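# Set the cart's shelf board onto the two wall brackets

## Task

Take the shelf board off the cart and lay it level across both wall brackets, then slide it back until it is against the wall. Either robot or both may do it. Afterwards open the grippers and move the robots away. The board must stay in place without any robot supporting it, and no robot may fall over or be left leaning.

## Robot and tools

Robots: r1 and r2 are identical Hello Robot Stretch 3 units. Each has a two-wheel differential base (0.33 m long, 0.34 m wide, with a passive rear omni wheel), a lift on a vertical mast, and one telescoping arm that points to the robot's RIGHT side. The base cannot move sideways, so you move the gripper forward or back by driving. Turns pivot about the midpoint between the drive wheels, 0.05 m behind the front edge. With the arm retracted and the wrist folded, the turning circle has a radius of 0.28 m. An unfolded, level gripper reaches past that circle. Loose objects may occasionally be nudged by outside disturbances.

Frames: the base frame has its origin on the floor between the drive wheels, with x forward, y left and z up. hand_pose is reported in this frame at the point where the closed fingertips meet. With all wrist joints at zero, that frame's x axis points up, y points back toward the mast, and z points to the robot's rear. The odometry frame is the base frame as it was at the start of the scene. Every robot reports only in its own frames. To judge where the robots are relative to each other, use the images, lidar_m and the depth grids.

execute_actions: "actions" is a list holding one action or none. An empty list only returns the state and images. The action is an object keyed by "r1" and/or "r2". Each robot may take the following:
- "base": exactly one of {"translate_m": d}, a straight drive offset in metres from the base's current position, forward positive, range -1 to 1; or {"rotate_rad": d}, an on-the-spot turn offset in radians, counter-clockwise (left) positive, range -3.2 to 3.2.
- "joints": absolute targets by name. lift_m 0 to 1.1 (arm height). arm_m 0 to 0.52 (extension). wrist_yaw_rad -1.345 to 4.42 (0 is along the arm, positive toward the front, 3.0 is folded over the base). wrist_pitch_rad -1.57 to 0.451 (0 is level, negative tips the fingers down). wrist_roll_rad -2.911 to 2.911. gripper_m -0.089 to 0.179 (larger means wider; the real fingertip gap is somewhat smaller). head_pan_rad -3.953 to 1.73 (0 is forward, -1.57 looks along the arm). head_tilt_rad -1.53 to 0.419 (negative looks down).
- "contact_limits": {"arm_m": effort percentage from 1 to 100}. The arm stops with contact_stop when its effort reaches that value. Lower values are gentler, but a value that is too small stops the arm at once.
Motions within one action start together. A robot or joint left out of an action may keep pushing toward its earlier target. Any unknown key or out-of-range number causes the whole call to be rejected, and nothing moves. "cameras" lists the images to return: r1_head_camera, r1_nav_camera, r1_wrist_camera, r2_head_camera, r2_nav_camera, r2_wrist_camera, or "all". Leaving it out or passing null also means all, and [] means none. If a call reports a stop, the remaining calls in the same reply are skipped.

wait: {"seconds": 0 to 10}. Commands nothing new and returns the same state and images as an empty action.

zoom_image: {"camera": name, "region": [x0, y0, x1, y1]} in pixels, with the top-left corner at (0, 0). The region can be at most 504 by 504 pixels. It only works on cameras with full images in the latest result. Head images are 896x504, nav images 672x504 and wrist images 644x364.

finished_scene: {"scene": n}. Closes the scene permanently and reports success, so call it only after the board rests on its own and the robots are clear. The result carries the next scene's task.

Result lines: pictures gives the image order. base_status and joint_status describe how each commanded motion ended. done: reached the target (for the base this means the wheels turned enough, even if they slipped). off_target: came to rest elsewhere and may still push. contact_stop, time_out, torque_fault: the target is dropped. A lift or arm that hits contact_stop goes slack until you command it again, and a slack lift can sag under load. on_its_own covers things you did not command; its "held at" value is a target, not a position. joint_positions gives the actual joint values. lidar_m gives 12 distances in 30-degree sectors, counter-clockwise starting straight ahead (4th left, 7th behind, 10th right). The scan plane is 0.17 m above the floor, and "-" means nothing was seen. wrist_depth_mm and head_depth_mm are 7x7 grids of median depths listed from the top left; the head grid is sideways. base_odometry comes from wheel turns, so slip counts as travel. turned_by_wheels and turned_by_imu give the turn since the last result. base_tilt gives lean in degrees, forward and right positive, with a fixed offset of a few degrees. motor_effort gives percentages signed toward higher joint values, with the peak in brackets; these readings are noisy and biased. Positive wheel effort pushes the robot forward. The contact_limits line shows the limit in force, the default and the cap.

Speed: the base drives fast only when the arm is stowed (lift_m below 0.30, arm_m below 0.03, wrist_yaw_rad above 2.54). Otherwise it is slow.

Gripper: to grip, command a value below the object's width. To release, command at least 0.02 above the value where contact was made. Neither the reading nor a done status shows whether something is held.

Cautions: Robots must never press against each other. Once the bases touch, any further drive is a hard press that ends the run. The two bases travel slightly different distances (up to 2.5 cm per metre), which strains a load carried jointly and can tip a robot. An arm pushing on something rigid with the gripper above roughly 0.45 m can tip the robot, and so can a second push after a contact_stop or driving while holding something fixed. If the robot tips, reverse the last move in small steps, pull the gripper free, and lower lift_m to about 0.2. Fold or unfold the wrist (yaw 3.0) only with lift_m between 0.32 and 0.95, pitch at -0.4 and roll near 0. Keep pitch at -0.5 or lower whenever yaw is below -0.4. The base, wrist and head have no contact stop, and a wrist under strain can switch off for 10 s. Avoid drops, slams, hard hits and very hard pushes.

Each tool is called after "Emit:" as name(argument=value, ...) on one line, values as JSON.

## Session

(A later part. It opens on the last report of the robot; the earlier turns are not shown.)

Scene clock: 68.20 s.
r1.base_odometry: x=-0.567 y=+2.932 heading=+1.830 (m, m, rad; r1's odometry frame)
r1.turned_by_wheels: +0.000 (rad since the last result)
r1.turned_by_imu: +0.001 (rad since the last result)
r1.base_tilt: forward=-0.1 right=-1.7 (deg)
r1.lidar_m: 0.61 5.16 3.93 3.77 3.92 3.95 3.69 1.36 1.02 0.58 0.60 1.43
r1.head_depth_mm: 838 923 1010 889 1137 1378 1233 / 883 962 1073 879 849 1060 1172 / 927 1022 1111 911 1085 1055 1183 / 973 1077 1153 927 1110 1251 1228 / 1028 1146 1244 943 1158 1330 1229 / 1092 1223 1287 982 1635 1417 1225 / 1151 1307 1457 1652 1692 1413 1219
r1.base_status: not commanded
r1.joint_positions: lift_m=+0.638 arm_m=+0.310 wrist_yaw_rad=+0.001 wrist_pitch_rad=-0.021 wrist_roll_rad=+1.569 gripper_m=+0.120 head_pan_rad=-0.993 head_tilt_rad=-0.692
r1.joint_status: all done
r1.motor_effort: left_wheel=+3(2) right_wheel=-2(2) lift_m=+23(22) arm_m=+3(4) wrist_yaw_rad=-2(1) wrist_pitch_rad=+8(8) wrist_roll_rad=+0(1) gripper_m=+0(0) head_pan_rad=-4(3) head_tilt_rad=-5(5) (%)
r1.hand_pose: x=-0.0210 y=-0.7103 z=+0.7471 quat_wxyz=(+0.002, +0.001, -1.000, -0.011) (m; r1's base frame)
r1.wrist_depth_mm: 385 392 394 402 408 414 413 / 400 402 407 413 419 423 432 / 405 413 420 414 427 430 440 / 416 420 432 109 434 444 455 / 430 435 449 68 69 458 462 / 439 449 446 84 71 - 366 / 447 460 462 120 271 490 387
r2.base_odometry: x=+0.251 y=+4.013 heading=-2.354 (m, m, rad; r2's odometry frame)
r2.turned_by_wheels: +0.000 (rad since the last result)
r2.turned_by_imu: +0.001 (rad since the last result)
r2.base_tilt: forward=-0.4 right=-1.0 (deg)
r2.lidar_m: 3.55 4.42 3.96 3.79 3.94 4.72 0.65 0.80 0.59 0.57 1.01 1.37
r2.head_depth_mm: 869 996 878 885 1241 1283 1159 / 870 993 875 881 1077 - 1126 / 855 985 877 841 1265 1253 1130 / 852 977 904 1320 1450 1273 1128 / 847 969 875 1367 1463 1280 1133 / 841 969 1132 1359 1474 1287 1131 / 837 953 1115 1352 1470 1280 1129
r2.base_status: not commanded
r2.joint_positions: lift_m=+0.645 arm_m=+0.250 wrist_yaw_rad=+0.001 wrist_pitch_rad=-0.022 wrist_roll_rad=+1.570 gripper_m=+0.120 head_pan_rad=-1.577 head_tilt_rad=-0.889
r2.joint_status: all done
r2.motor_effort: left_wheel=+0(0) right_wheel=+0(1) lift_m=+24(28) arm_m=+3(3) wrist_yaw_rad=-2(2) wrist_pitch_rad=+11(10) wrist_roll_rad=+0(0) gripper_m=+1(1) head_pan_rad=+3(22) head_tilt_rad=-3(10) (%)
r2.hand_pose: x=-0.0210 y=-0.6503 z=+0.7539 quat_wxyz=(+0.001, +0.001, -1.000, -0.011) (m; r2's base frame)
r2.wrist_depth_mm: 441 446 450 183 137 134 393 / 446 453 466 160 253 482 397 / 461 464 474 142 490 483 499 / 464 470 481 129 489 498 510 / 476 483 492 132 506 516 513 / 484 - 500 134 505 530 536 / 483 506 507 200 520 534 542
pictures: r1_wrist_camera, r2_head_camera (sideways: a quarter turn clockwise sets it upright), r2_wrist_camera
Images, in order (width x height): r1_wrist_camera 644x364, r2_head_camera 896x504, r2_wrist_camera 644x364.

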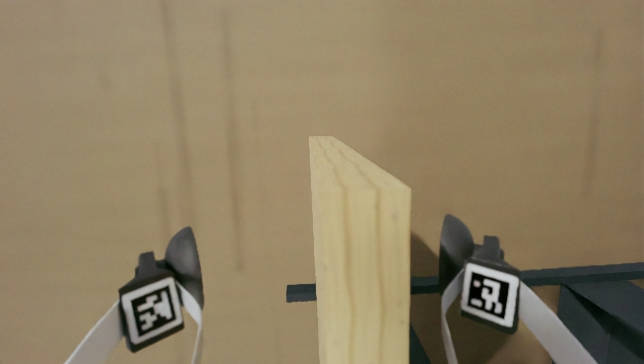

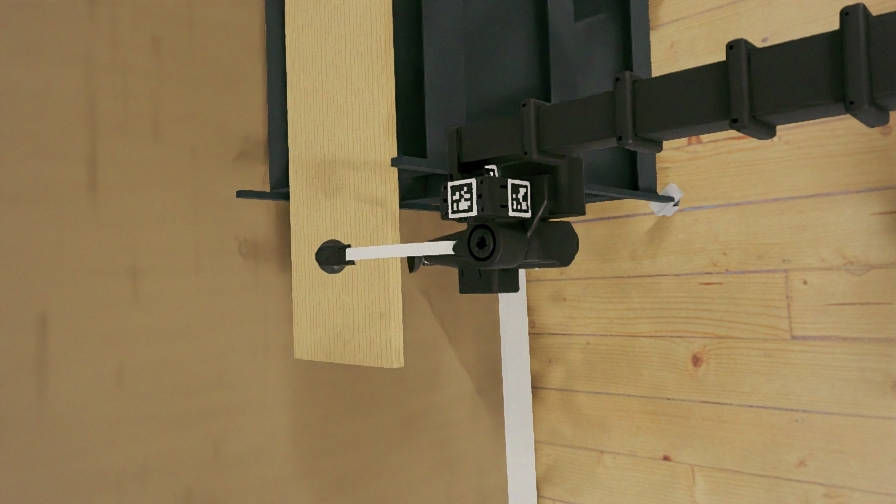

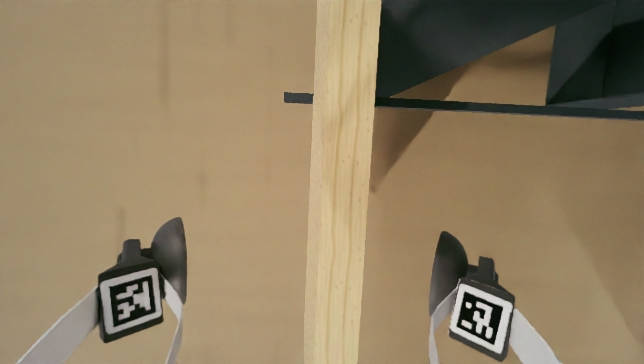

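Emit:
execute_actions(actions=[{"r1":{"joints":{"lift_m":0.626}},"r2":{"joints":{"arm_m":0.29,"lift_m":0.633}}}], cameras=[])

Emit:
execute_actions(actions=[{"r1":{"joints":{"gripper_m":-0.01}},"r2":{"joints":{"gripper_m":-0.01}}}], cameras=["r1_wrist_camera","r2_wrist_camera","r2_head_camera"])

Scene clock: 69.80 s.
r1.base_odometry: x=-0.567 y=+2.932 heading=+1.830 (m, m, rad; r1's odometry frame)
r1.turned_by_wheels: +0.000 (rad since the last result)
r1.turned_by_imu: +0.000 (rad since the last result)
r1.base_tilt: forward=-0.1 right=-1.7 (deg)
r1.lidar_m: 0.62 5.18 3.91 3.76 3.91 3.96 3.70 1.36 1.02 0.57 0.60 1.43
r1.head_depth_mm: 841 918 1010 893 1143 1370 1233 / 876 967 1065 884 853 1062 1180 / 926 1017 1115 916 1078 1063 1185 / 971 1082 1158 924 1116 1247 1224 / 1030 1149 1236 944 1168 1330 1231 / 1094 1211 1279 976 1644 1411 1221 / 1157 1311 1460 923 1680 1411 1220
r1.base_status: not commanded
r1.joint_positions: lift_m=+0.626 arm_m=+0.310 wrist_yaw_rad=+0.001 wrist_pitch_rad=-0.021 wrist_roll_rad=+1.569 gripper_m=+0.120 head_pan_rad=-0.993 head_tilt_rad=-0.692
r1.joint_status: all done
r1.motor_effort: left_wheel=+2(3) right_wheel=-2(2) lift_m=+22(22) arm_m=+3(3) wrist_yaw_rad=-1(1) wrist_pitch_rad=+8(8) wrist_roll_rad=+0(0) gripper_m=+0(1) head_pan_rad=-4(4) head_tilt_rad=-5(5) (%)
r1.hand_pose: x=-0.0210 y=-0.7103 z=+0.7351 quat_wxyz=(+0.002, +0.001, -1.000, -0.011) (m; r1's base frame)
r1.wrist_depth_mm: 390 389 399 401 400 409 419 / 399 402 403 411 415 419 424 / 409 411 419 422 425 432 444 / 420 424 428 90 439 448 455 / 429 432 444 67 451 452 460 / 438 439 453 69 464 - 370 / 446 467 467 71 481 488 382
r2.base_odometry: x=+0.251 y=+4.013 heading=-2.354 (m, m, rad; r2's odometry frame)
r2.turned_by_wheels: +0.000 (rad since the last result)
r2.turned_by_imu: +0.000 (rad since the last result)
r2.base_tilt: forward=-0.5 right=-1.1 (deg)
r2.lidar_m: 3.56 4.46 3.97 3.80 3.93 4.69 0.65 0.80 0.59 0.57 1.02 1.37
r2.head_depth_mm: 870 1000 878 905 1245 1260 1148 / 865 994 875 884 1073 - 1130 / 859 985 881 798 1278 1259 1133 / 848 976 903 1309 1430 1279 1129 / 848 971 874 1387 1479 1277 1125 / 843 964 1131 1359 1453 1272 1135 / 834 957 1119 1346 1478 1278 1133
r2.base_status: not commanded
r2.joint_positions: lift_m=+0.633 arm_m=+0.290 wrist_yaw_rad=+0.001 wrist_pitch_rad=-0.022 wrist_roll_rad=+1.570 gripper_m=+0.120 head_pan_rad=-1.577 head_tilt_rad=-0.889
r2.joint_status: all done
r2.motor_effort: left_wheel=+0(0) right_wheel=+0(0) lift_m=+24(22) arm_m=+3(2) wrist_yaw_rad=-1(1) wrist_pitch_rad=+10(11) wrist_roll_rad=+0(0) gripper_m=+1(1) head_pan_rad=+3(4) head_tilt_rad=-3(4) (%)
r2.hand_pose: x=-0.0210 y=-0.6903 z=+0.7419 quat_wxyz=(+0.001, +0.001, -1.000, -0.011) (m; r2's base frame)
r2.wrist_depth_mm: 409 407 416 82 139 136 357 / 414 416 420 84 316 443 363 / 417 426 434 85 442 453 455 / 426 434 434 87 454 461 466 / 439 440 444 89 459 463 478 / 446 - 457 91 471 481 489 / 447 457 470 93 486 490 499
pictures: none
No camera images: the call's "cameras" was empty. Leave "cameras" out to get every camera's image.

Scene clock: 71.60 s.
r1.base_odometry: x=-0.567 y=+2.932 heading=+1.830 (m, m, rad; r1's odometry frame)
r1.turned_by_wheels: +0.000 (rad since the last result)
r1.turned_by_imu: +0.000 (rad since the last result)
r1.base_tilt: forward=-0.1 right=-1.6 (deg)
r1.lidar_m: 0.62 5.19 3.91 3.78 3.92 3.93 3.67 1.36 1.02 0.57 0.60 1.42
r1.head_depth_mm: 842 918 1016 890 1140 1390 1232 / 880 969 1066 884 849 1060 1179 / 930 1021 1114 909 1088 1062 1180 / 976 1078 1157 925 1109 1247 1228 / 1030 1144 1238 945 1159 1327 1221 / 1087 1221 1275 980 1642 1408 1221 / 1160 1305 1459 923 1690 1426 1224
r1.base_status: not commanded
r1.joint_positions: lift_m=+0.626 arm_m=+0.310 wrist_yaw_rad=+0.001 wrist_pitch_rad=-0.011 wrist_roll_rad=+1.570 gripper_m=-0.009 head_pan_rad=-0.993 head_tilt_rad=-0.692
r1.joint_status: all done
r1.motor_effort: left_wheel=+3(2) right_wheel=-2(2) lift_m=+23(23) arm_m=+3(3) wrist_yaw_rad=-2(1) wrist_pitch_rad=+4(8) wrist_roll_rad=+0(1) gripper_m=-24(99) head_pan_rad=-4(4) head_tilt_rad=-5(5) (%)
r1.hand_pose: x=-0.0210 y=-0.7106 z=+0.7379 quat_wxyz=(+0.001, +0.001, -1.000, -0.006) (m; r1's base frame)
r1.wrist_depth_mm: 390 394 395 403 409 413 411 / 397 399 408 413 413 424 423 / 411 415 416 420 429 430 429 / 415 425 431 78 438 440 441 / 430 438 438 67 452 452 464 / 444 450 444 69 461 460 362 / 459 457 471 71 302 479 384
r2.base_odometry: x=+0.251 y=+4.013 heading=-2.354 (m, m, rad; r2's odometry frame)
r2.turned_by_wheels: +0.000 (rad since the last result)
r2.turned_by_imu: +0.000 (rad since the last result)
r2.base_tilt: forward=-0.4 right=-1.1 (deg)
r2.lidar_m: 3.56 4.43 3.98 3.80 3.93 4.70 0.65 0.80 0.59 0.57 1.01 1.36
r2.head_depth_mm: 871 997 879 881 1239 1271 1150 / 867 994 879 880 1075 - 1134 / 857 983 874 797 1287 1254 1136 / 854 977 891 1302 1435 1278 1126 / 845 977 874 1364 1463 1269 1136 / 841 971 1130 1361 1457 1282 1134 / 833 955 1115 1354 1469 1272 1128
r2.base_status: not commanded
r2.joint_positions: lift_m=+0.633 arm_m=+0.290 wrist_yaw_rad=+0.001 wrist_pitch_rad=-0.024 wrist_roll_rad=+1.570 gripper_m=-0.009 head_pan_rad=-1.577 head_tilt_rad=-0.889
r2.joint_status: all done
r2.motor_effort: left_wheel=+0(0) right_wheel=+1(1) lift_m=+25(26) arm_m=+2(3) wrist_yaw_rad=-1(1) wrist_pitch_rad=+11(12) wrist_roll_rad=+0(0) gripper_m=-17(98) head_pan_rad=+4(3) head_tilt_rad=-5(5) (%)
r2.hand_pose: x=-0.0210 y=-0.6903 z=+0.7414 quat_wxyz=(+0.001, +0.001, -1.000, -0.012) (m; r2's base frame)
r2.wrist_depth_mm: 405 407 413 81 139 148 359 / 414 418 425 83 318 445 362 / 419 424 433 85 445 450 461 / 426 430 441 87 454 462 471 / 434 440 445 88 463 468 480 / 443 451 - 90 473 479 493 / 455 459 466 93 482 488 498
pictures: r1_wrist_camera, r2_head_camera (sideways: a quarter turn clockwise sets it upright), r2_wrist_camera
Images, in order (width x height): r1_wrist_camera 644x364, r2_head_camera 896x504, r2_wrist_camera 644x364.

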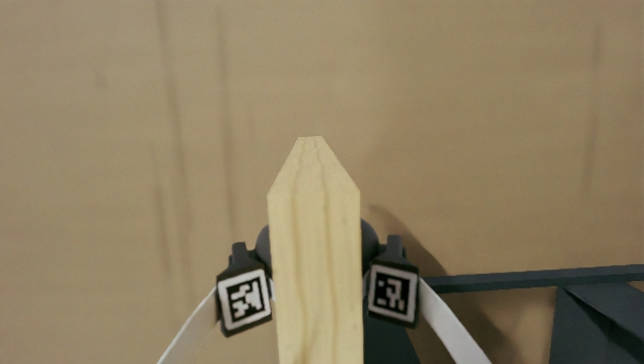

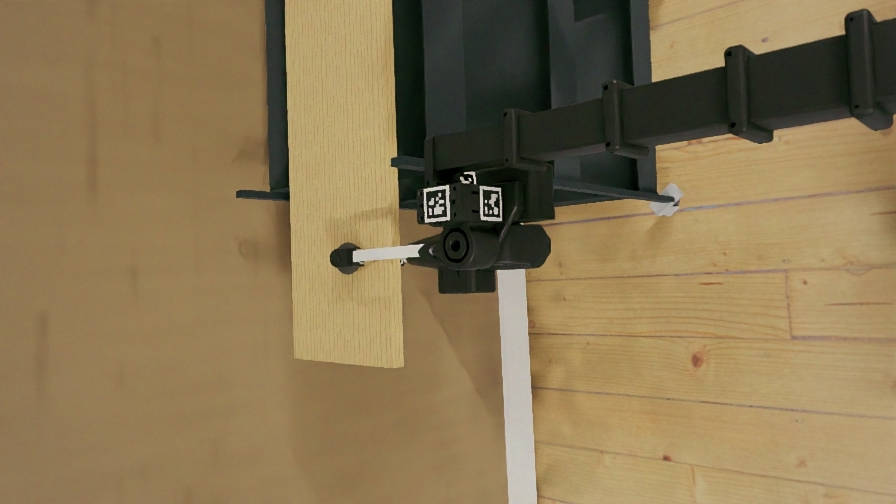

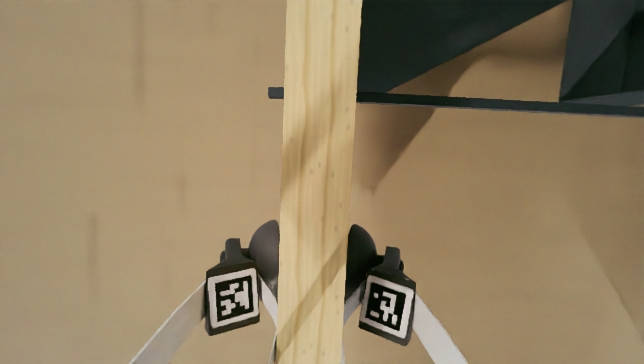

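Emit:
execute_actions(actions=[{"r1":{"joints":{"lift_m":0.846,"head_pan_rad":-1.2,"head_tilt_rad":-0.5}},"r2":{"joints":{"lift_m":0.853}}}], cameras=["r1_head_camera","r2_head_camera","r1_wrist_camera"])

Scene clock: 74.63 s.
r1.base_odometry: x=-0.567 y=+2.932 heading=+1.830 (m, m, rad; r1's odometry frame)
r1.turned_by_wheels: +0.000 (rad since the last result)
r1.turned_by_imu: +0.001 (rad since the last result)
r1.base_tilt: forward=-0.1 right=-1.6 (deg)
r1.lidar_m: 0.62 5.17 3.90 3.77 3.94 3.95 3.68 1.36 1.02 0.57 0.60 1.43
r1.head_depth_mm: 805 857 923 979 - 1212 1294 / 827 887 954 998 1111 1235 1336 / 849 913 991 876 1018 887 994 / 876 944 1026 1070 1022 856 968 / 904 974 1064 1086 1021 1053 1017 / 931 1009 1102 1139 1016 1088 1146 / 961 1045 1152 1219 986 1072 1276
r1.base_status: not commanded
r1.joint_positions: lift_m=+0.845 arm_m=+0.310 wrist_yaw_rad=+0.001 wrist_pitch_rad=-0.113 wrist_roll_rad=+1.572 gripper_m=-0.006 head_pan_rad=-1.193 head_tilt_rad=-0.508
r1.joint_status: all done
r1.on_its_own: wrist_pitch_rad is at rest, and its effort (+43) is outside its rest range (-20 to +32)
r1.motor_effort: left_wheel=+3(3) right_wheel=-3(3) lift_m=+40(44) arm_m=+2(3) wrist_yaw_rad=-1(2) wrist_pitch_rad=+43(44) wrist_roll_rad=-1(1) gripper_m=-28(31) head_pan_rad=-4(25) head_tilt_rad=+5(26) (%)
r1.hand_pose: x=-0.0210 y=-0.7065 z=+0.9310 quat_wxyz=(+0.000, +0.001, -0.998, -0.057) (m; r1's base frame)
r1.wrist_depth_mm: 367 378 394 410 425 444 462 / 376 388 408 421 440 456 477 / 381 395 418 423 443 472 489 / 389 405 422 76 459 475 508 / 404 417 430 69 474 497 511 / 411 432 447 71 - 395 536 / 417 438 457 74 502 407 284
r2.base_odometry: x=+0.251 y=+4.013 heading=-2.354 (m, m, rad; r2's odometry frame)
r2.turned_by_wheels: +0.000 (rad since the last result)
r2.turned_by_imu: +0.001 (rad since the last result)
r2.base_tilt: forward=-0.5 right=-1.0 (deg)
r2.lidar_m: 3.56 4.43 3.96 3.81 3.92 4.70 0.65 0.79 0.59 0.57 1.01 1.36
r2.head_depth_mm: 869 799 1019 - - 1254 1120 / 864 933 - 1005 1083 1255 1128 / 853 944 - 1143 1258 1256 1126 / 852 934 - 1385 1474 1285 1134 / 844 915 1141 1379 1464 1279 1132 / 838 943 1129 1349 1473 1275 1129 / 837 959 1118 1344 1471 1278 1129
r2.base_status: not commanded
r2.joint_positions: lift_m=+0.853 arm_m=+0.290 wrist_yaw_rad=+0.001 wrist_pitch_rad=-0.106 wrist_roll_rad=+1.570 gripper_m=-0.009 head_pan_rad=-1.577 head_tilt_rad=-0.889
r2.joint_status: all done
r2.on_its_own: wrist_pitch_rad is at rest, and its effort (+52) is outside its rest range (-20 to +32)
r2.motor_effort: left_wheel=+0(0) right_wheel=+0(1) lift_m=+38(41) arm_m=+2(2) wrist_yaw_rad=-1(2) wrist_pitch_rad=+52(54) wrist_roll_rad=+0(0) gripper_m=-21(21) head_pan_rad=+4(3) head_tilt_rad=-3(4) (%)
r2.hand_pose: x=-0.0211 y=-0.6870 z=+0.9400 quat_wxyz=(+0.001, +0.000, -0.999, -0.053) (m; r2's base frame)
r2.wrist_depth_mm: 383 396 409 84 446 377 306 / 391 407 418 86 453 383 305 / 397 411 431 87 459 483 496 / 405 422 437 89 471 484 510 / 412 428 441 91 481 499 534 / 420 438 445 93 501 511 541 / 428 442 465 95 506 524 554
pictures: r1_head_camera (sideways: a quarter turn clockwise sets it upright), r1_wrist_camera, r2_head_camera (sideways: a quarter turn clockwise sets it upright)
Images, in order (width x height): r1_head_camera 896x504, r1_wrist_camera 644x364, r2_head_camera 896x504.

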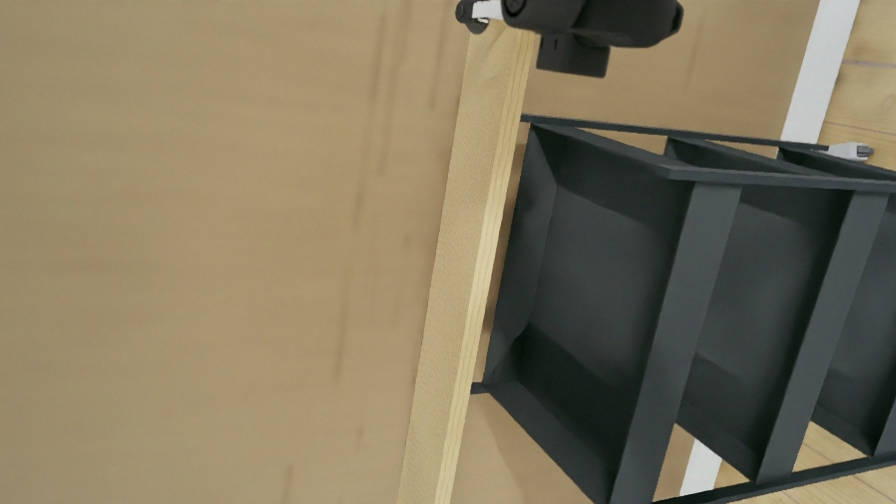

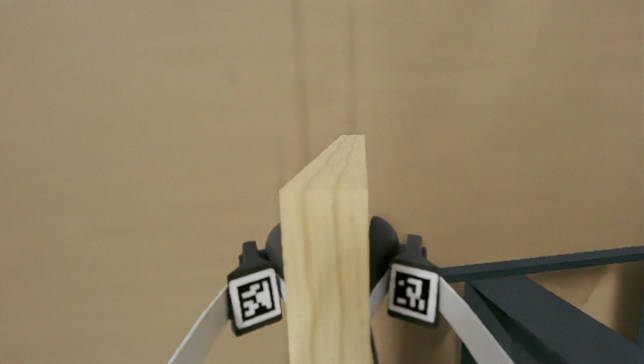

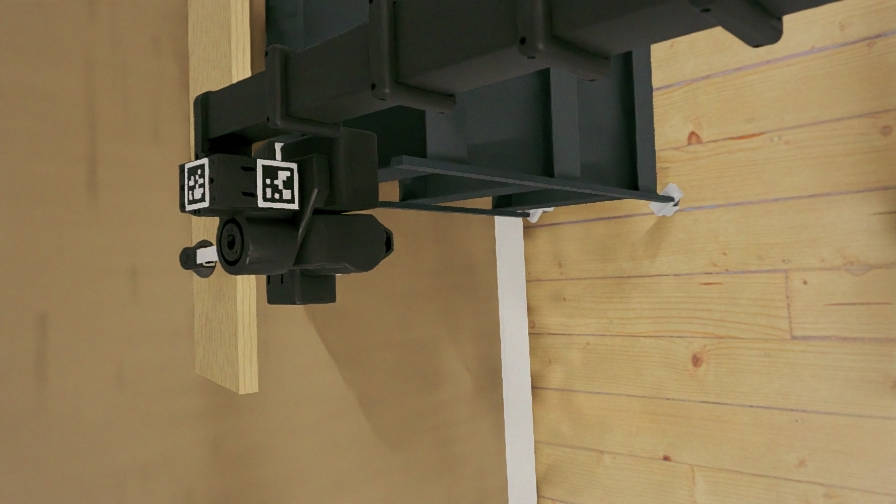

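Emit:
execute_actions(actions=[{"r1":{"base":{"translate_m":0.8},"joints":{"arm_m":0.21,"head_pan_rad":-0.8,"head_tilt_rad":-0.4}},"r2":{"base":{"translate_m":0.8},"joints":{"arm_m":0.19,"head_pan_rad":-0.9,"head_tilt_rad":-0.4}}}], cameras=["r1_head_camera","r2_head_camera","r2_nav_camera"])

Scene clock: 83.90 s.
r1.base_odometry: x=-0.772 y=+3.706 heading=+1.830 (m, m, rad; r1's odometry frame)
r1.turned_by_wheels: +0.000 (rad since the last result)
r1.turned_by_imu: +0.000 (rad since the last result)
r1.base_tilt: forward=-0.1 right=-1.6 (deg)
r1.lidar_m: 0.61 4.30 3.91 3.76 3.93 4.76 3.77 0.82 0.63 1.00 1.04 1.44
r1.head_depth_mm: 910 959 1005 1061 733 1201 1280 / 972 1025 1090 1147 799 1308 1374 / 1043 1099 1172 1239 1314 1437 1458 / 1122 1187 1274 1315 1478 1590 1479 / 1216 1298 1400 1427 1641 1730 1484 / 1329 1427 1550 1592 1845 1822 1478 / 1458 1583 1741 666 2102 1841 1488
r1.base_status: done
r1.joint_positions: lift_m=+0.845 arm_m=+0.210 wrist_yaw_rad=+0.002 wrist_pitch_rad=-0.113 wrist_roll_rad=+1.572 gripper_m=-0.006 head_pan_rad=-0.807 head_tilt_rad=-0.409
r1.joint_status: all done
r1.on_its_own: wrist_pitch_rad is at rest, and its effort (+43) is outside its rest range (-20 to +32)
r1.motor_effort: left_wheel=+5(9) right_wheel=-5(7) lift_m=+40(40) arm_m=-3(5) wrist_yaw_rad=-3(4) wrist_pitch_rad=+43(43) wrist_roll_rad=-1(1) gripper_m=-29(29) head_pan_rad=+4(34) head_tilt_rad=+5(20) (%)
r1.hand_pose: x=-0.0208 y=-0.6072 z=+0.9310 quat_wxyz=(+0.000, +0.001, -0.998, -0.057) (m; r1's base frame)
r1.wrist_depth_mm: 457 471 491 511 530 550 580 / 465 487 503 524 540 564 589 / 474 495 519 529 549 585 627 / 488 514 526 77 573 598 633 / 506 516 553 68 592 616 661 / 512 535 555 70 - 637 675 / 533 554 572 73 624 647 688
r2.base_odometry: x=-0.314 y=+3.446 heading=-2.354 (m, m, rad; r2's odometry frame)
r2.turned_by_wheels: +0.000 (rad since the last result)
r2.turned_by_imu: +0.003 (rad since the last result)
r2.base_tilt: forward=-0.5 right=-1.0 (deg)
r2.lidar_m: 3.47 3.59 3.98 3.81 3.97 5.35 0.65 1.08 1.01 0.96 1.00 1.35
r2.head_depth_mm: 826 872 916 971 1033 1108 1185 / 868 919 977 1040 1112 1185 1275 / 925 985 1051 1117 1206 1292 1366 / 990 1051 1123 1210 1311 1418 1438 / 1061 1132 1213 1317 1430 1550 1457 / 1142 1233 1319 1439 1579 1710 1460 / 1235 1314 1461 1591 1767 1811 1487
r2.base_status: done
r2.joint_positions: lift_m=+0.853 arm_m=+0.190 wrist_yaw_rad=-0.010 wrist_pitch_rad=-0.106 wrist_roll_rad=+1.570 gripper_m=-0.009 head_pan_rad=-0.907 head_tilt_rad=-0.409
r2.joint_status: all done
r2.on_its_own: wrist_pitch_rad is at rest, and its effort (+53) is outside its rest range (-20 to +32)
r2.motor_effort: left_wheel=-4(6) right_wheel=+4(6) lift_m=+37(38) arm_m=-3(5) wrist_yaw_rad=+8(9) wrist_pitch_rad=+53(53) wrist_roll_rad=+0(0) gripper_m=-21(22) head_pan_rad=+3(31) head_tilt_rad=+2(20) (%)
r2.hand_pose: x=-0.0240 y=-0.5874 z=+0.9399 quat_wxyz=(+0.001, -0.005, -0.999, -0.053) (m; r2's base frame)
r2.wrist_depth_mm: 463 475 493 82 530 556 576 / 469 485 504 83 543 563 588 / 473 495 508 85 551 578 604 / 478 496 517 88 559 584 618 / 491 507 522 90 573 593 624 / 498 514 525 92 582 611 638 / 510 521 553 95 593 621 651
pictures: r1_head_camera (sideways: a quarter turn clockwise sets it upright), r2_head_camera (sideways: a quarter turn clockwise sets it upright), r2_nav_camera (sideways: a quarter turn counterclockwise sets it upright)
Images, in order (width x height): r1_head_camera 896x504, r2_head_camera 896x504, r2_nav_camera 672x504.

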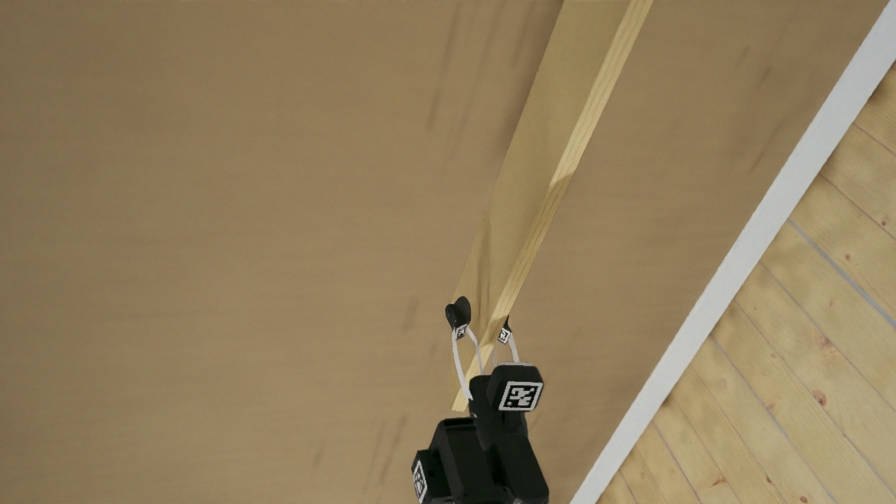

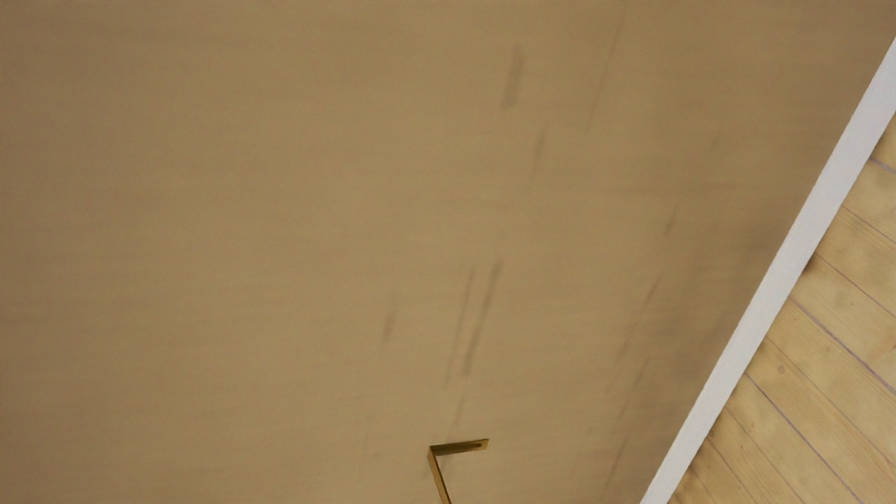

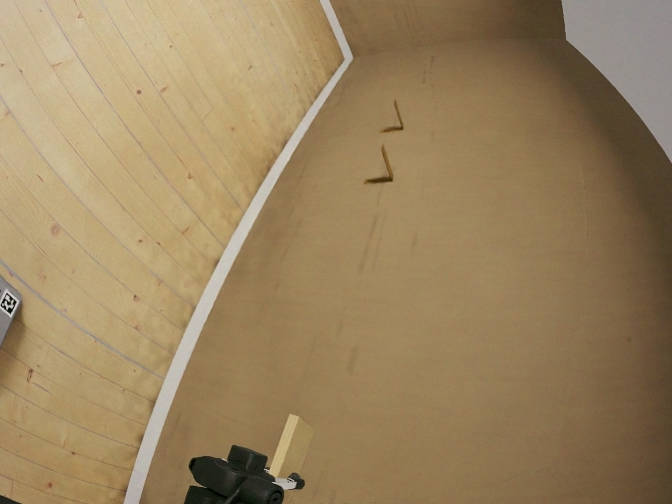

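Emit:
execute_actions(actions=[{"r1":{"base":{"translate_m":0.75},"joints":{"head_pan_rad":-1.0,"head_tilt_rad":-0.6}},"r2":{"base":{"translate_m":0.75},"joints":{"head_pan_rad":-2.0,"head_tilt_rad":-0.6}}}], cameras=["r1_head_camera","r2_head_camera","r2_nav_camera"])

Scene clock: 92.57 s.
r1.base_odometry: x=-0.964 y=+4.431 heading=+1.830 (m, m, rad; r1's odometry frame)
r1.turned_by_wheels: +0.000 (rad since the last result)
r1.turned_by_imu: +0.000 (rad since the last result)
r1.base_tilt: forward=-0.1 right=-1.6 (deg)
r1.lidar_m: 0.60 3.53 3.87 3.76 3.91 5.39 3.82 1.16 1.04 1.01 1.05 1.45
r1.head_depth_mm: 855 918 994 740 1196 1329 1303 / 888 963 1054 744 1274 1419 1287 / 936 1011 1105 809 1368 1475 1297 / 982 1067 1168 1304 1468 1525 1290 / 1033 1132 1229 1414 1602 1533 1288 / 1093 1202 1262 1540 1722 1525 1294 / 1168 1290 1378 1656 1826 1526 1288
r1.base_status: done
r1.joint_positions: lift_m=+0.845 arm_m=+0.210 wrist_yaw_rad=+0.001 wrist_pitch_rad=-0.113 wrist_roll_rad=+1.571 gripper_m=-0.006 head_pan_rad=-0.993 head_tilt_rad=-0.592
r1.joint_status: all done
r1.on_its_own: wrist_pitch_rad is at rest, and its effort (+43) is outside its rest range (-20 to +32)
r1.motor_effort: left_wheel=+5(10) right_wheel=-6(7) lift_m=+40(40) arm_m=-3(3) wrist_yaw_rad=-1(2) wrist_pitch_rad=+43(43) wrist_roll_rad=+0(2) gripper_m=-29(30) head_pan_rad=-4(23) head_tilt_rad=-4(25) (%)
r1.hand_pose: x=-0.0212 y=-0.6072 z=+0.9311 quat_wxyz=(+0.000, +0.000, -0.998, -0.057) (m; r1's base frame)
r1.wrist_depth_mm: 467 485 499 524 542 565 581 / 479 490 512 539 550 578 607 / 487 503 532 539 575 599 617 / 506 520 529 79 587 612 646 / 521 536 548 67 597 625 652 / 532 538 574 69 - 634 680 / 539 556 594 73 626 674 694
r2.base_odometry: x=-0.843 y=+2.915 heading=-2.355 (m, m, rad; r2's odometry frame)
r2.turned_by_wheels: +0.000 (rad since the last result)
r2.turned_by_imu: +0.003 (rad since the last result)
r2.base_tilt: forward=-0.4 right=-1.0 (deg)
r2.lidar_m: 2.73 2.81 3.82 3.83 3.97 0.77 0.65 1.38 0.99 0.95 0.99 1.33
r2.head_depth_mm: 1035 1154 1291 899 1698 1518 1340 / 979 1082 1210 848 1555 1509 - / 934 1019 1125 801 1439 - - / 884 972 1070 808 1302 - 1248 / 851 919 1006 911 - 1410 1281 / 805 875 952 1007 - 1355 1285 / 774 836 904 969 - 1250 1286
r2.base_status: done
r2.joint_positions: lift_m=+0.853 arm_m=+0.190 wrist_yaw_rad=-0.014 wrist_pitch_rad=-0.106 wrist_roll_rad=+1.570 gripper_m=-0.009 head_pan_rad=-1.993 head_tilt_rad=-0.592
r2.joint_status: all done
r2.on_its_own: wrist_pitch_rad is at rest, and its effort (+53) is outside its rest range (-20 to +32)
r2.motor_effort: left_wheel=-6(8) right_wheel=+6(9) lift_m=+38(38) arm_m=-3(3) wrist_yaw_rad=+12(12) wrist_pitch_rad=+53(53) wrist_roll_rad=+0(0) gripper_m=-21(22) head_pan_rad=-2(32) head_tilt_rad=-4(16) (%)
r2.hand_pose: x=-0.0249 y=-0.5874 z=+0.9399 quat_wxyz=(+0.001, -0.007, -0.999, -0.054) (m; r2's base frame)
r2.wrist_depth_mm: 449 462 482 79 519 535 564 / 455 475 484 82 532 548 577 / 464 482 497 84 535 562 585 / 467 490 510 86 549 571 593 / 477 495 511 89 560 581 614 / 483 505 516 92 578 589 616 / 499 510 534 95 581 608 632
pictures: r1_head_camera (sideways: a quarter turn clockwise sets it upright), r2_head_camera (sideways: a quarter turn clockwise sets it upright), r2_nav_camera (sideways: a quarter turn counterclockwise sets it upright)
Images, in order (width x height): r1_head_camera 896x504, r2_head_camera 896x504, r2_nav_camera 672x504.

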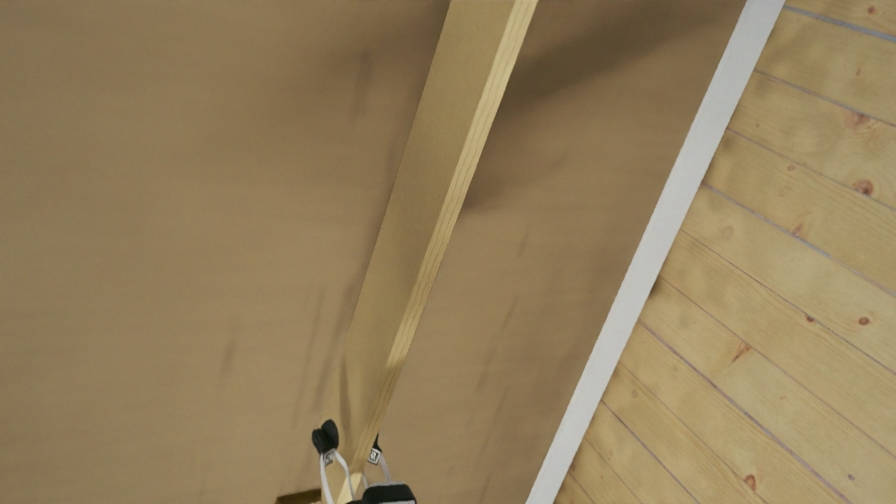

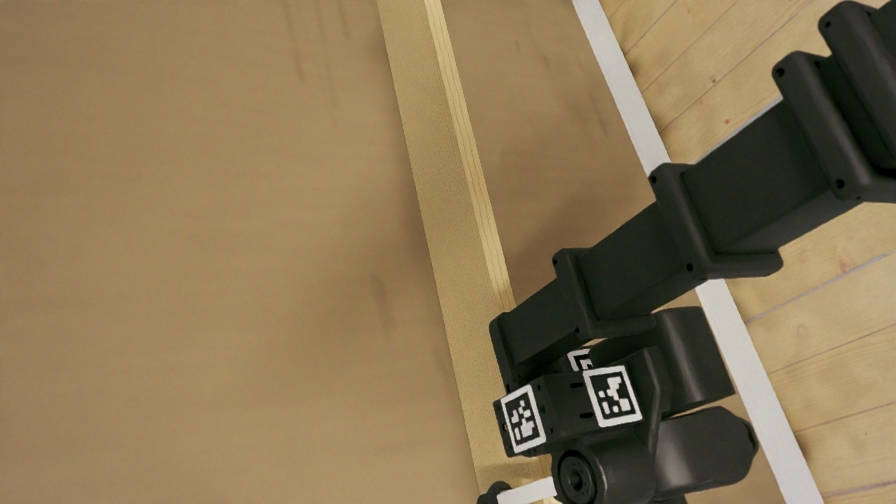

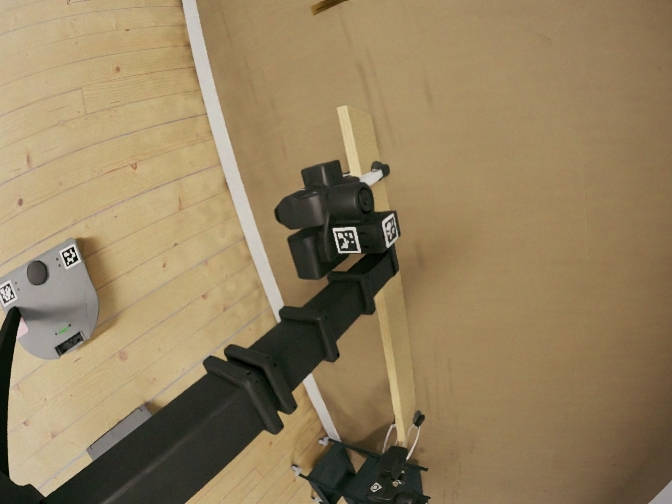

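Emit:
execute_actions(actions=[{"r1":{"base":{"translate_m":0.61},"joints":{"head_pan_rad":-1.2,"head_tilt_rad":-0.5}},"r2":{"base":{"translate_m":0.6},"joints":{"head_pan_rad":-2.0,"head_tilt_rad":-0.5}}}], cameras=["r1_head_camera","r2_head_camera","r2_nav_camera","r1_wrist_camera","r2_wrist_camera"])

Scene clock: 100.00 s.
r1.base_odometry: x=-1.121 y=+5.020 heading=+1.830 (m, m, rad; r1's odometry frame)
r1.turned_by_wheels: +0.000 (rad since the last result)
r1.turned_by_imu: -0.001 (rad since the last result)
r1.base_tilt: forward=-0.2 right=-1.6 (deg)
r1.lidar_m: 0.59 2.90 3.87 3.74 3.91 5.41 3.89 1.43 1.05 1.02 1.06 1.46
r1.head_depth_mm: 825 884 953 1029 616 - 1332 / 845 906 982 1059 700 1290 1353 / 871 934 1013 1085 1208 1343 1367 / 897 960 1054 1112 1269 1407 1357 / 924 1000 1089 1135 1314 1480 1369 / 956 1032 1128 871 1390 1536 1368 / 986 1071 1168 924 1446 1576 1357
r1.base_status: done
r1.joint_positions: lift_m=+0.845 arm_m=+0.210 wrist_yaw_rad=-0.014 wrist_pitch_rad=-0.113 wrist_roll_rad=+1.570 gripper_m=-0.006 head_pan_rad=-1.193 head_tilt_rad=-0.507
r1.joint_status: all done
r1.on_its_own: wrist_pitch_rad is at rest, and its effort (+43) is outside its rest range (-20 to +32)
r1.motor_effort: left_wheel=-3(11) right_wheel=+3(6) lift_m=+41(40) arm_m=-3(2) wrist_yaw_rad=+12(12) wrist_pitch_rad=+43(43) wrist_roll_rad=+0(0) gripper_m=-30(29) head_pan_rad=-4(23) head_tilt_rad=+5(18) (%)
r1.hand_pose: x=-0.0249 y=-0.6072 z=+0.9311 quat_wxyz=(+0.000, -0.007, -0.998, -0.057) (m; r1's base frame)
r1.wrist_depth_mm: 467 495 510 524 553 583 597 / 483 507 525 538 564 585 609 / 492 514 530 546 571 594 622 / 511 520 548 80 595 625 647 / 517 537 551 66 615 640 653 / 531 548 559 69 - 655 678 / 538 560 600 73 634 670 699
r2.base_odometry: x=-1.267 y=+2.490 heading=-2.354 (m, m, rad; r2's odometry frame)
r2.turned_by_wheels: +0.000 (rad since the last result)
r2.turned_by_imu: +0.003 (rad since the last result)
r2.base_tilt: forward=-0.4 right=-1.1 (deg)
r2.lidar_m: 2.13 2.20 2.97 3.83 3.99 0.75 0.64 1.36 0.98 0.94 0.97 1.32
r2.head_depth_mm: 1031 1116 1228 1273 1544 1629 1348 / 968 1052 1154 1220 1414 1538 1416 / 923 1001 1085 1163 1316 1443 - / 881 945 1025 1100 1202 - 1284 / 839 901 968 1048 671 - 1329 / 802 859 918 993 702 - 1279 / 768 817 874 938 695 - 1224
r2.base_status: done
r2.joint_positions: lift_m=+0.853 arm_m=+0.190 wrist_yaw_rad=+0.006 wrist_pitch_rad=-0.106 wrist_roll_rad=+1.570 gripper_m=-0.009 head_pan_rad=-1.993 head_tilt_rad=-0.508
r2.joint_status: all done
r2.on_its_own: wrist_pitch_rad is at rest, and its effort (+53) is outside its rest range (-20 to +32)
r2.motor_effort: left_wheel=+2(7) right_wheel=-3(9) lift_m=+37(37) arm_m=-3(3) wrist_yaw_rad=-5(13) wrist_pitch_rad=+53(53) wrist_roll_rad=+0(0) gripper_m=-21(21) head_pan_rad=-2(3) head_tilt_rad=+2(10) (%)
r2.hand_pose: x=-0.0198 y=-0.5874 z=+0.9399 quat_wxyz=(+0.001, +0.003, -0.999, -0.054) (m; r2's base frame)
r2.wrist_depth_mm: 437 452 474 76 501 519 543 / 445 461 478 78 515 529 557 / 453 471 484 81 521 551 566 / 467 480 492 84 534 559 591 / 474 487 505 87 544 575 594 / 483 496 515 91 570 591 611 / 495 508 533 95 574 610 627
pictures: r1_head_camera (sideways: a quarter turn clockwise sets it upright), r1_wrist_camera, r2_head_camera (sideways: a quarter turn clockwise sets it upright), r2_nav_camera (sideways: a quarter turn counterclockwise sets it upright), r2_wrist_camera
Images, in order (width x height): r1_head_camera 896x504, r1_wrist_camera 644x364, r2_head_camera 896x504, r2_nav_camera 672x504, r2_wrist_camera 644x364.

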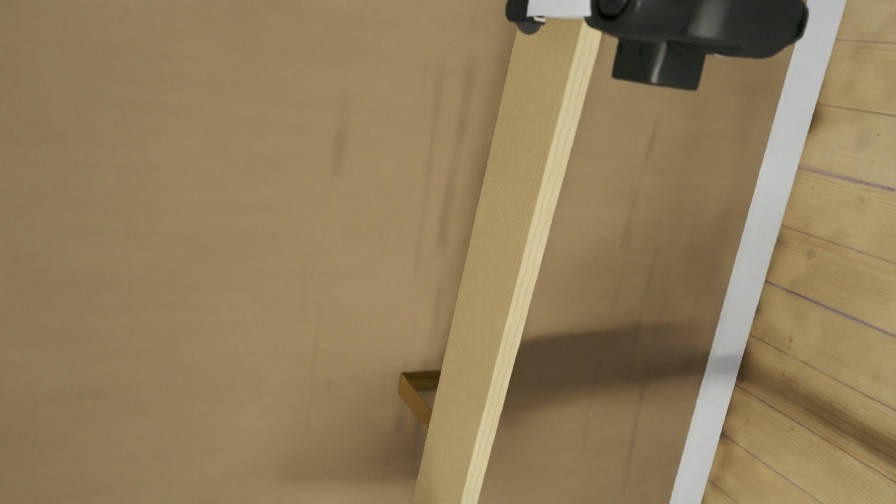

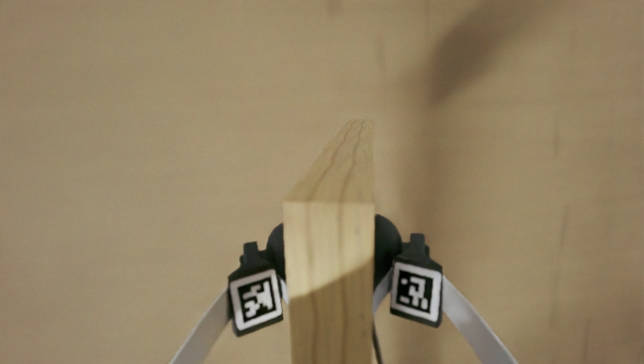

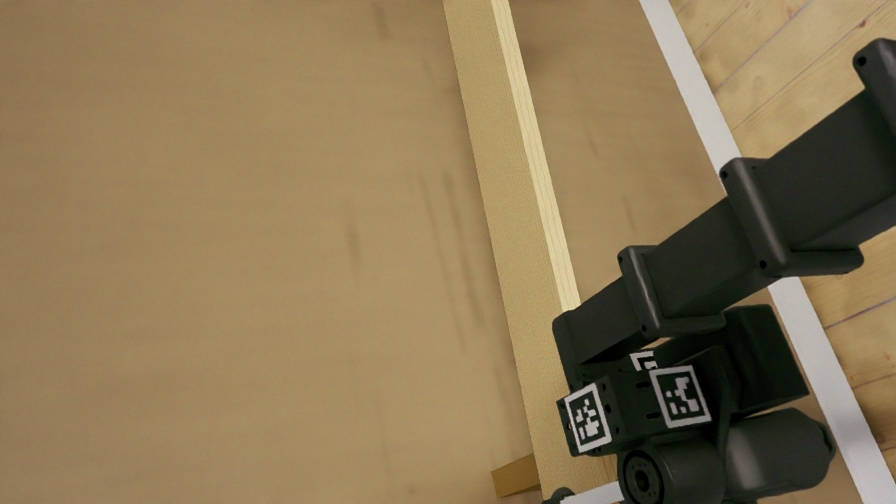

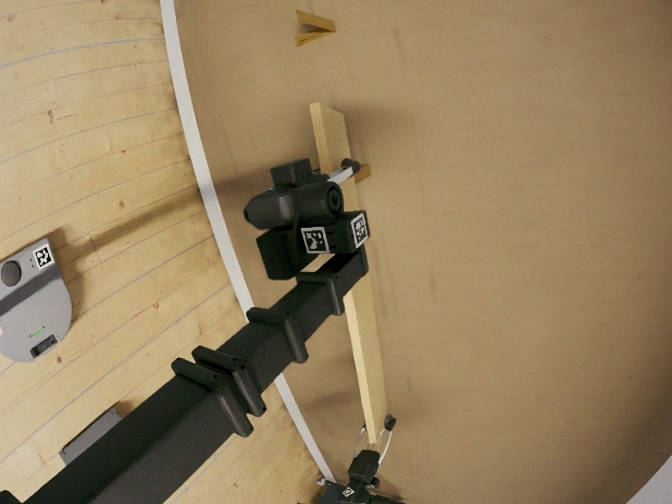

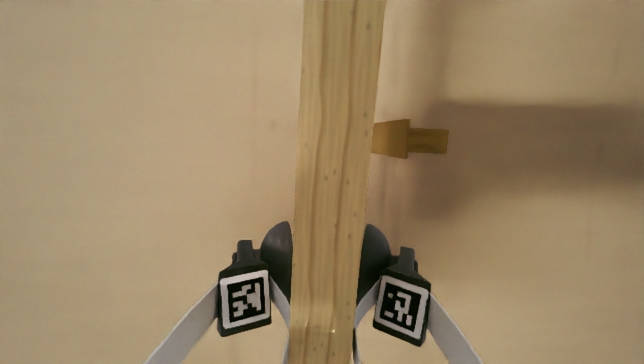

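Emit:
execute_actions(actions=[{"r1":{"base":{"translate_m":0.545},"joints":{"head_pan_rad":-1.3,"head_tilt_rad":-0.6}},"r2":{"base":{"translate_m":0.55},"joints":{"head_pan_rad":-1.9,"head_tilt_rad":-0.6}}}], cameras=["r1_head_camera","r2_head_camera","r1_wrist_camera","r2_wrist_camera"])

Scene clock: 108.93 s.
r1.base_odometry: x=-1.261 y=+5.547 heading=+1.830 (m, m, rad; r1's odometry frame)
r1.turned_by_wheels: +0.000 (rad since the last result)
r1.turned_by_imu: +0.001 (rad since the last result)
r1.base_tilt: forward=-0.1 right=-1.6 (deg)
r1.lidar_m: 0.59 2.34 3.21 3.75 3.89 5.39 2.32 1.44 1.06 1.02 1.06 1.46
r1.head_depth_mm: 828 899 985 1048 - 1403 1304 / 843 914 1002 914 - 1417 1286 / 860 936 1030 726 1287 1427 1290 / 878 955 1056 763 1323 1460 1292 / 897 980 1082 807 1365 1481 1288 / 913 1001 1102 849 1409 1518 1291 / 930 1030 1125 1278 1451 1527 1287
r1.base_status: done
r1.joint_positions: lift_m=+0.845 arm_m=+0.210 wrist_yaw_rad=-0.007 wrist_pitch_rad=-0.113 wrist_roll_rad=+1.570 gripper_m=-0.006 head_pan_rad=-1.293 head_tilt_rad=-0.592
r1.joint_status: all done
r1.on_its_own: wrist_pitch_rad is at rest, and its effort (+43) is outside its rest range (-20 to +32)
r1.motor_effort: left_wheel=+4(4) right_wheel=-4(6) lift_m=+41(40) arm_m=-3(3) wrist_yaw_rad=+6(13) wrist_pitch_rad=+43(43) wrist_roll_rad=+0(0) gripper_m=-30(30) head_pan_rad=-4(17) head_tilt_rad=-4(17) (%)
r1.hand_pose: x=-0.0230 y=-0.6072 z=+0.9311 quat_wxyz=(+0.001, -0.003, -0.998, -0.057) (m; r1's base frame)
r1.wrist_depth_mm: 483 496 508 543 558 580 599 / 485 501 523 547 579 585 608 / 496 518 533 553 576 603 625 / 515 526 541 89 593 619 653 / 525 537 568 65 620 649 670 / 533 558 575 69 - 658 682 / 548 568 600 72 641 681 719
r2.base_odometry: x=-1.655 y=+2.100 heading=-2.355 (m, m, rad; r2's odometry frame)
r2.turned_by_wheels: +0.000 (rad since the last result)
r2.turned_by_imu: +0.003 (rad since the last result)
r2.base_tilt: forward=-0.5 right=-1.1 (deg)
r2.lidar_m: 1.58 1.63 2.20 3.84 3.98 0.76 0.64 1.34 0.97 0.93 0.97 1.31
r2.head_depth_mm: 941 1041 1163 865 1505 1520 - / 904 999 1097 814 1419 1539 - / 866 949 1051 763 1320 - 1249 / 834 907 1003 789 - 1430 1274 / 802 868 959 1016 - 1375 1285 / 774 833 916 967 - 1320 1291 / 747 806 879 951 601 1213 1267
r2.base_status: done
r2.joint_positions: lift_m=+0.853 arm_m=+0.190 wrist_yaw_rad=-0.007 wrist_pitch_rad=-0.106 wrist_roll_rad=+1.570 gripper_m=-0.009 head_pan_rad=-1.907 head_tilt_rad=-0.592
r2.joint_status: all done
r2.on_its_own: wrist_pitch_rad is at rest, and its effort (+52) is outside its rest range (-20 to +32)
r2.motor_effort: left_wheel=-5(6) right_wheel=+4(4) lift_m=+38(37) arm_m=-3(3) wrist_yaw_rad=+6(6) wrist_pitch_rad=+52(53) wrist_roll_rad=+0(0) gripper_m=-21(21) head_pan_rad=+3(11) head_tilt_rad=-3(8) (%)
r2.hand_pose: x=-0.0232 y=-0.5874 z=+0.9399 quat_wxyz=(+0.001, -0.004, -0.999, -0.054) (m; r2's base frame)
r2.wrist_depth_mm: 430 447 463 76 498 521 539 / 436 455 467 78 503 527 548 / 446 460 479 81 515 541 565 / 454 471 488 84 533 553 573 / 461 478 492 87 545 562 587 / 475 488 507 91 560 576 607 / 479 499 517 95 561 590 619
pictures: r1_head_camera (sideways: a quarter turn clockwise sets it upright), r1_wrist_camera, r2_head_camera (sideways: a quarter turn clockwise sets it upright), r2_wrist_camera
Images, in order (width x height): r1_head_camera 896x504, r1_wrist_camera 644x364, r2_head_camera 896x504, r2_wrist_camera 644x364.

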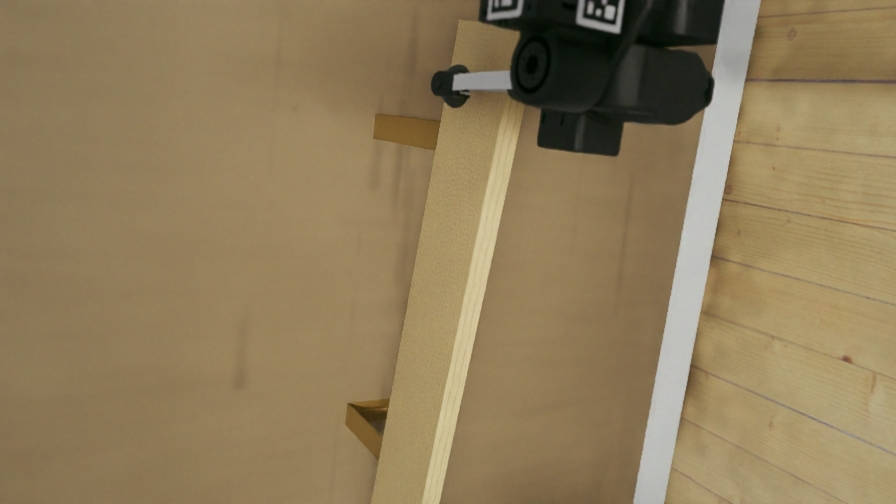

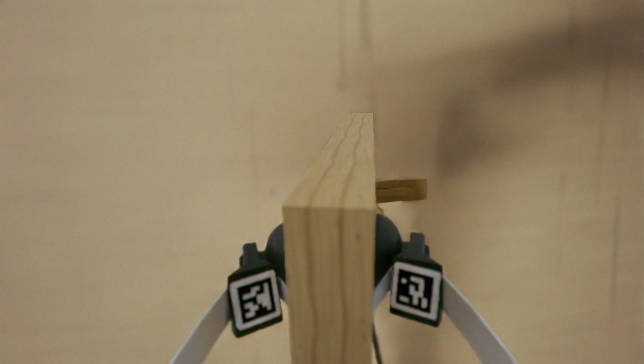

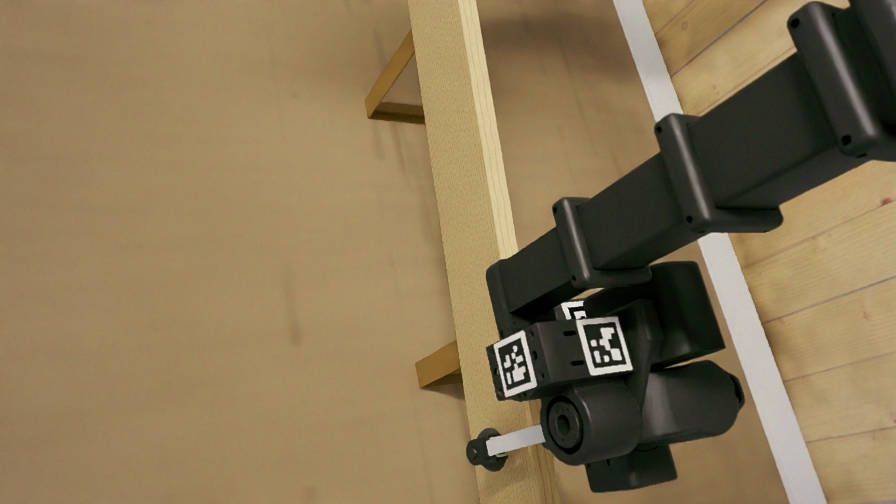

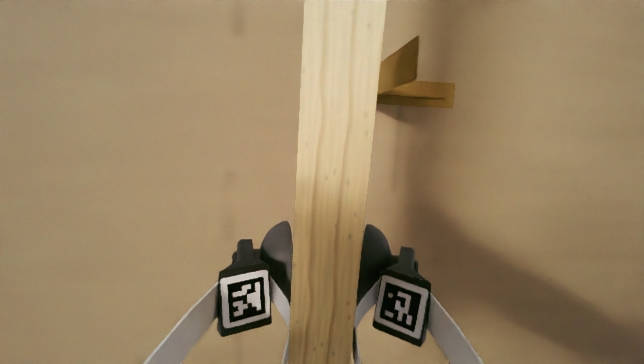

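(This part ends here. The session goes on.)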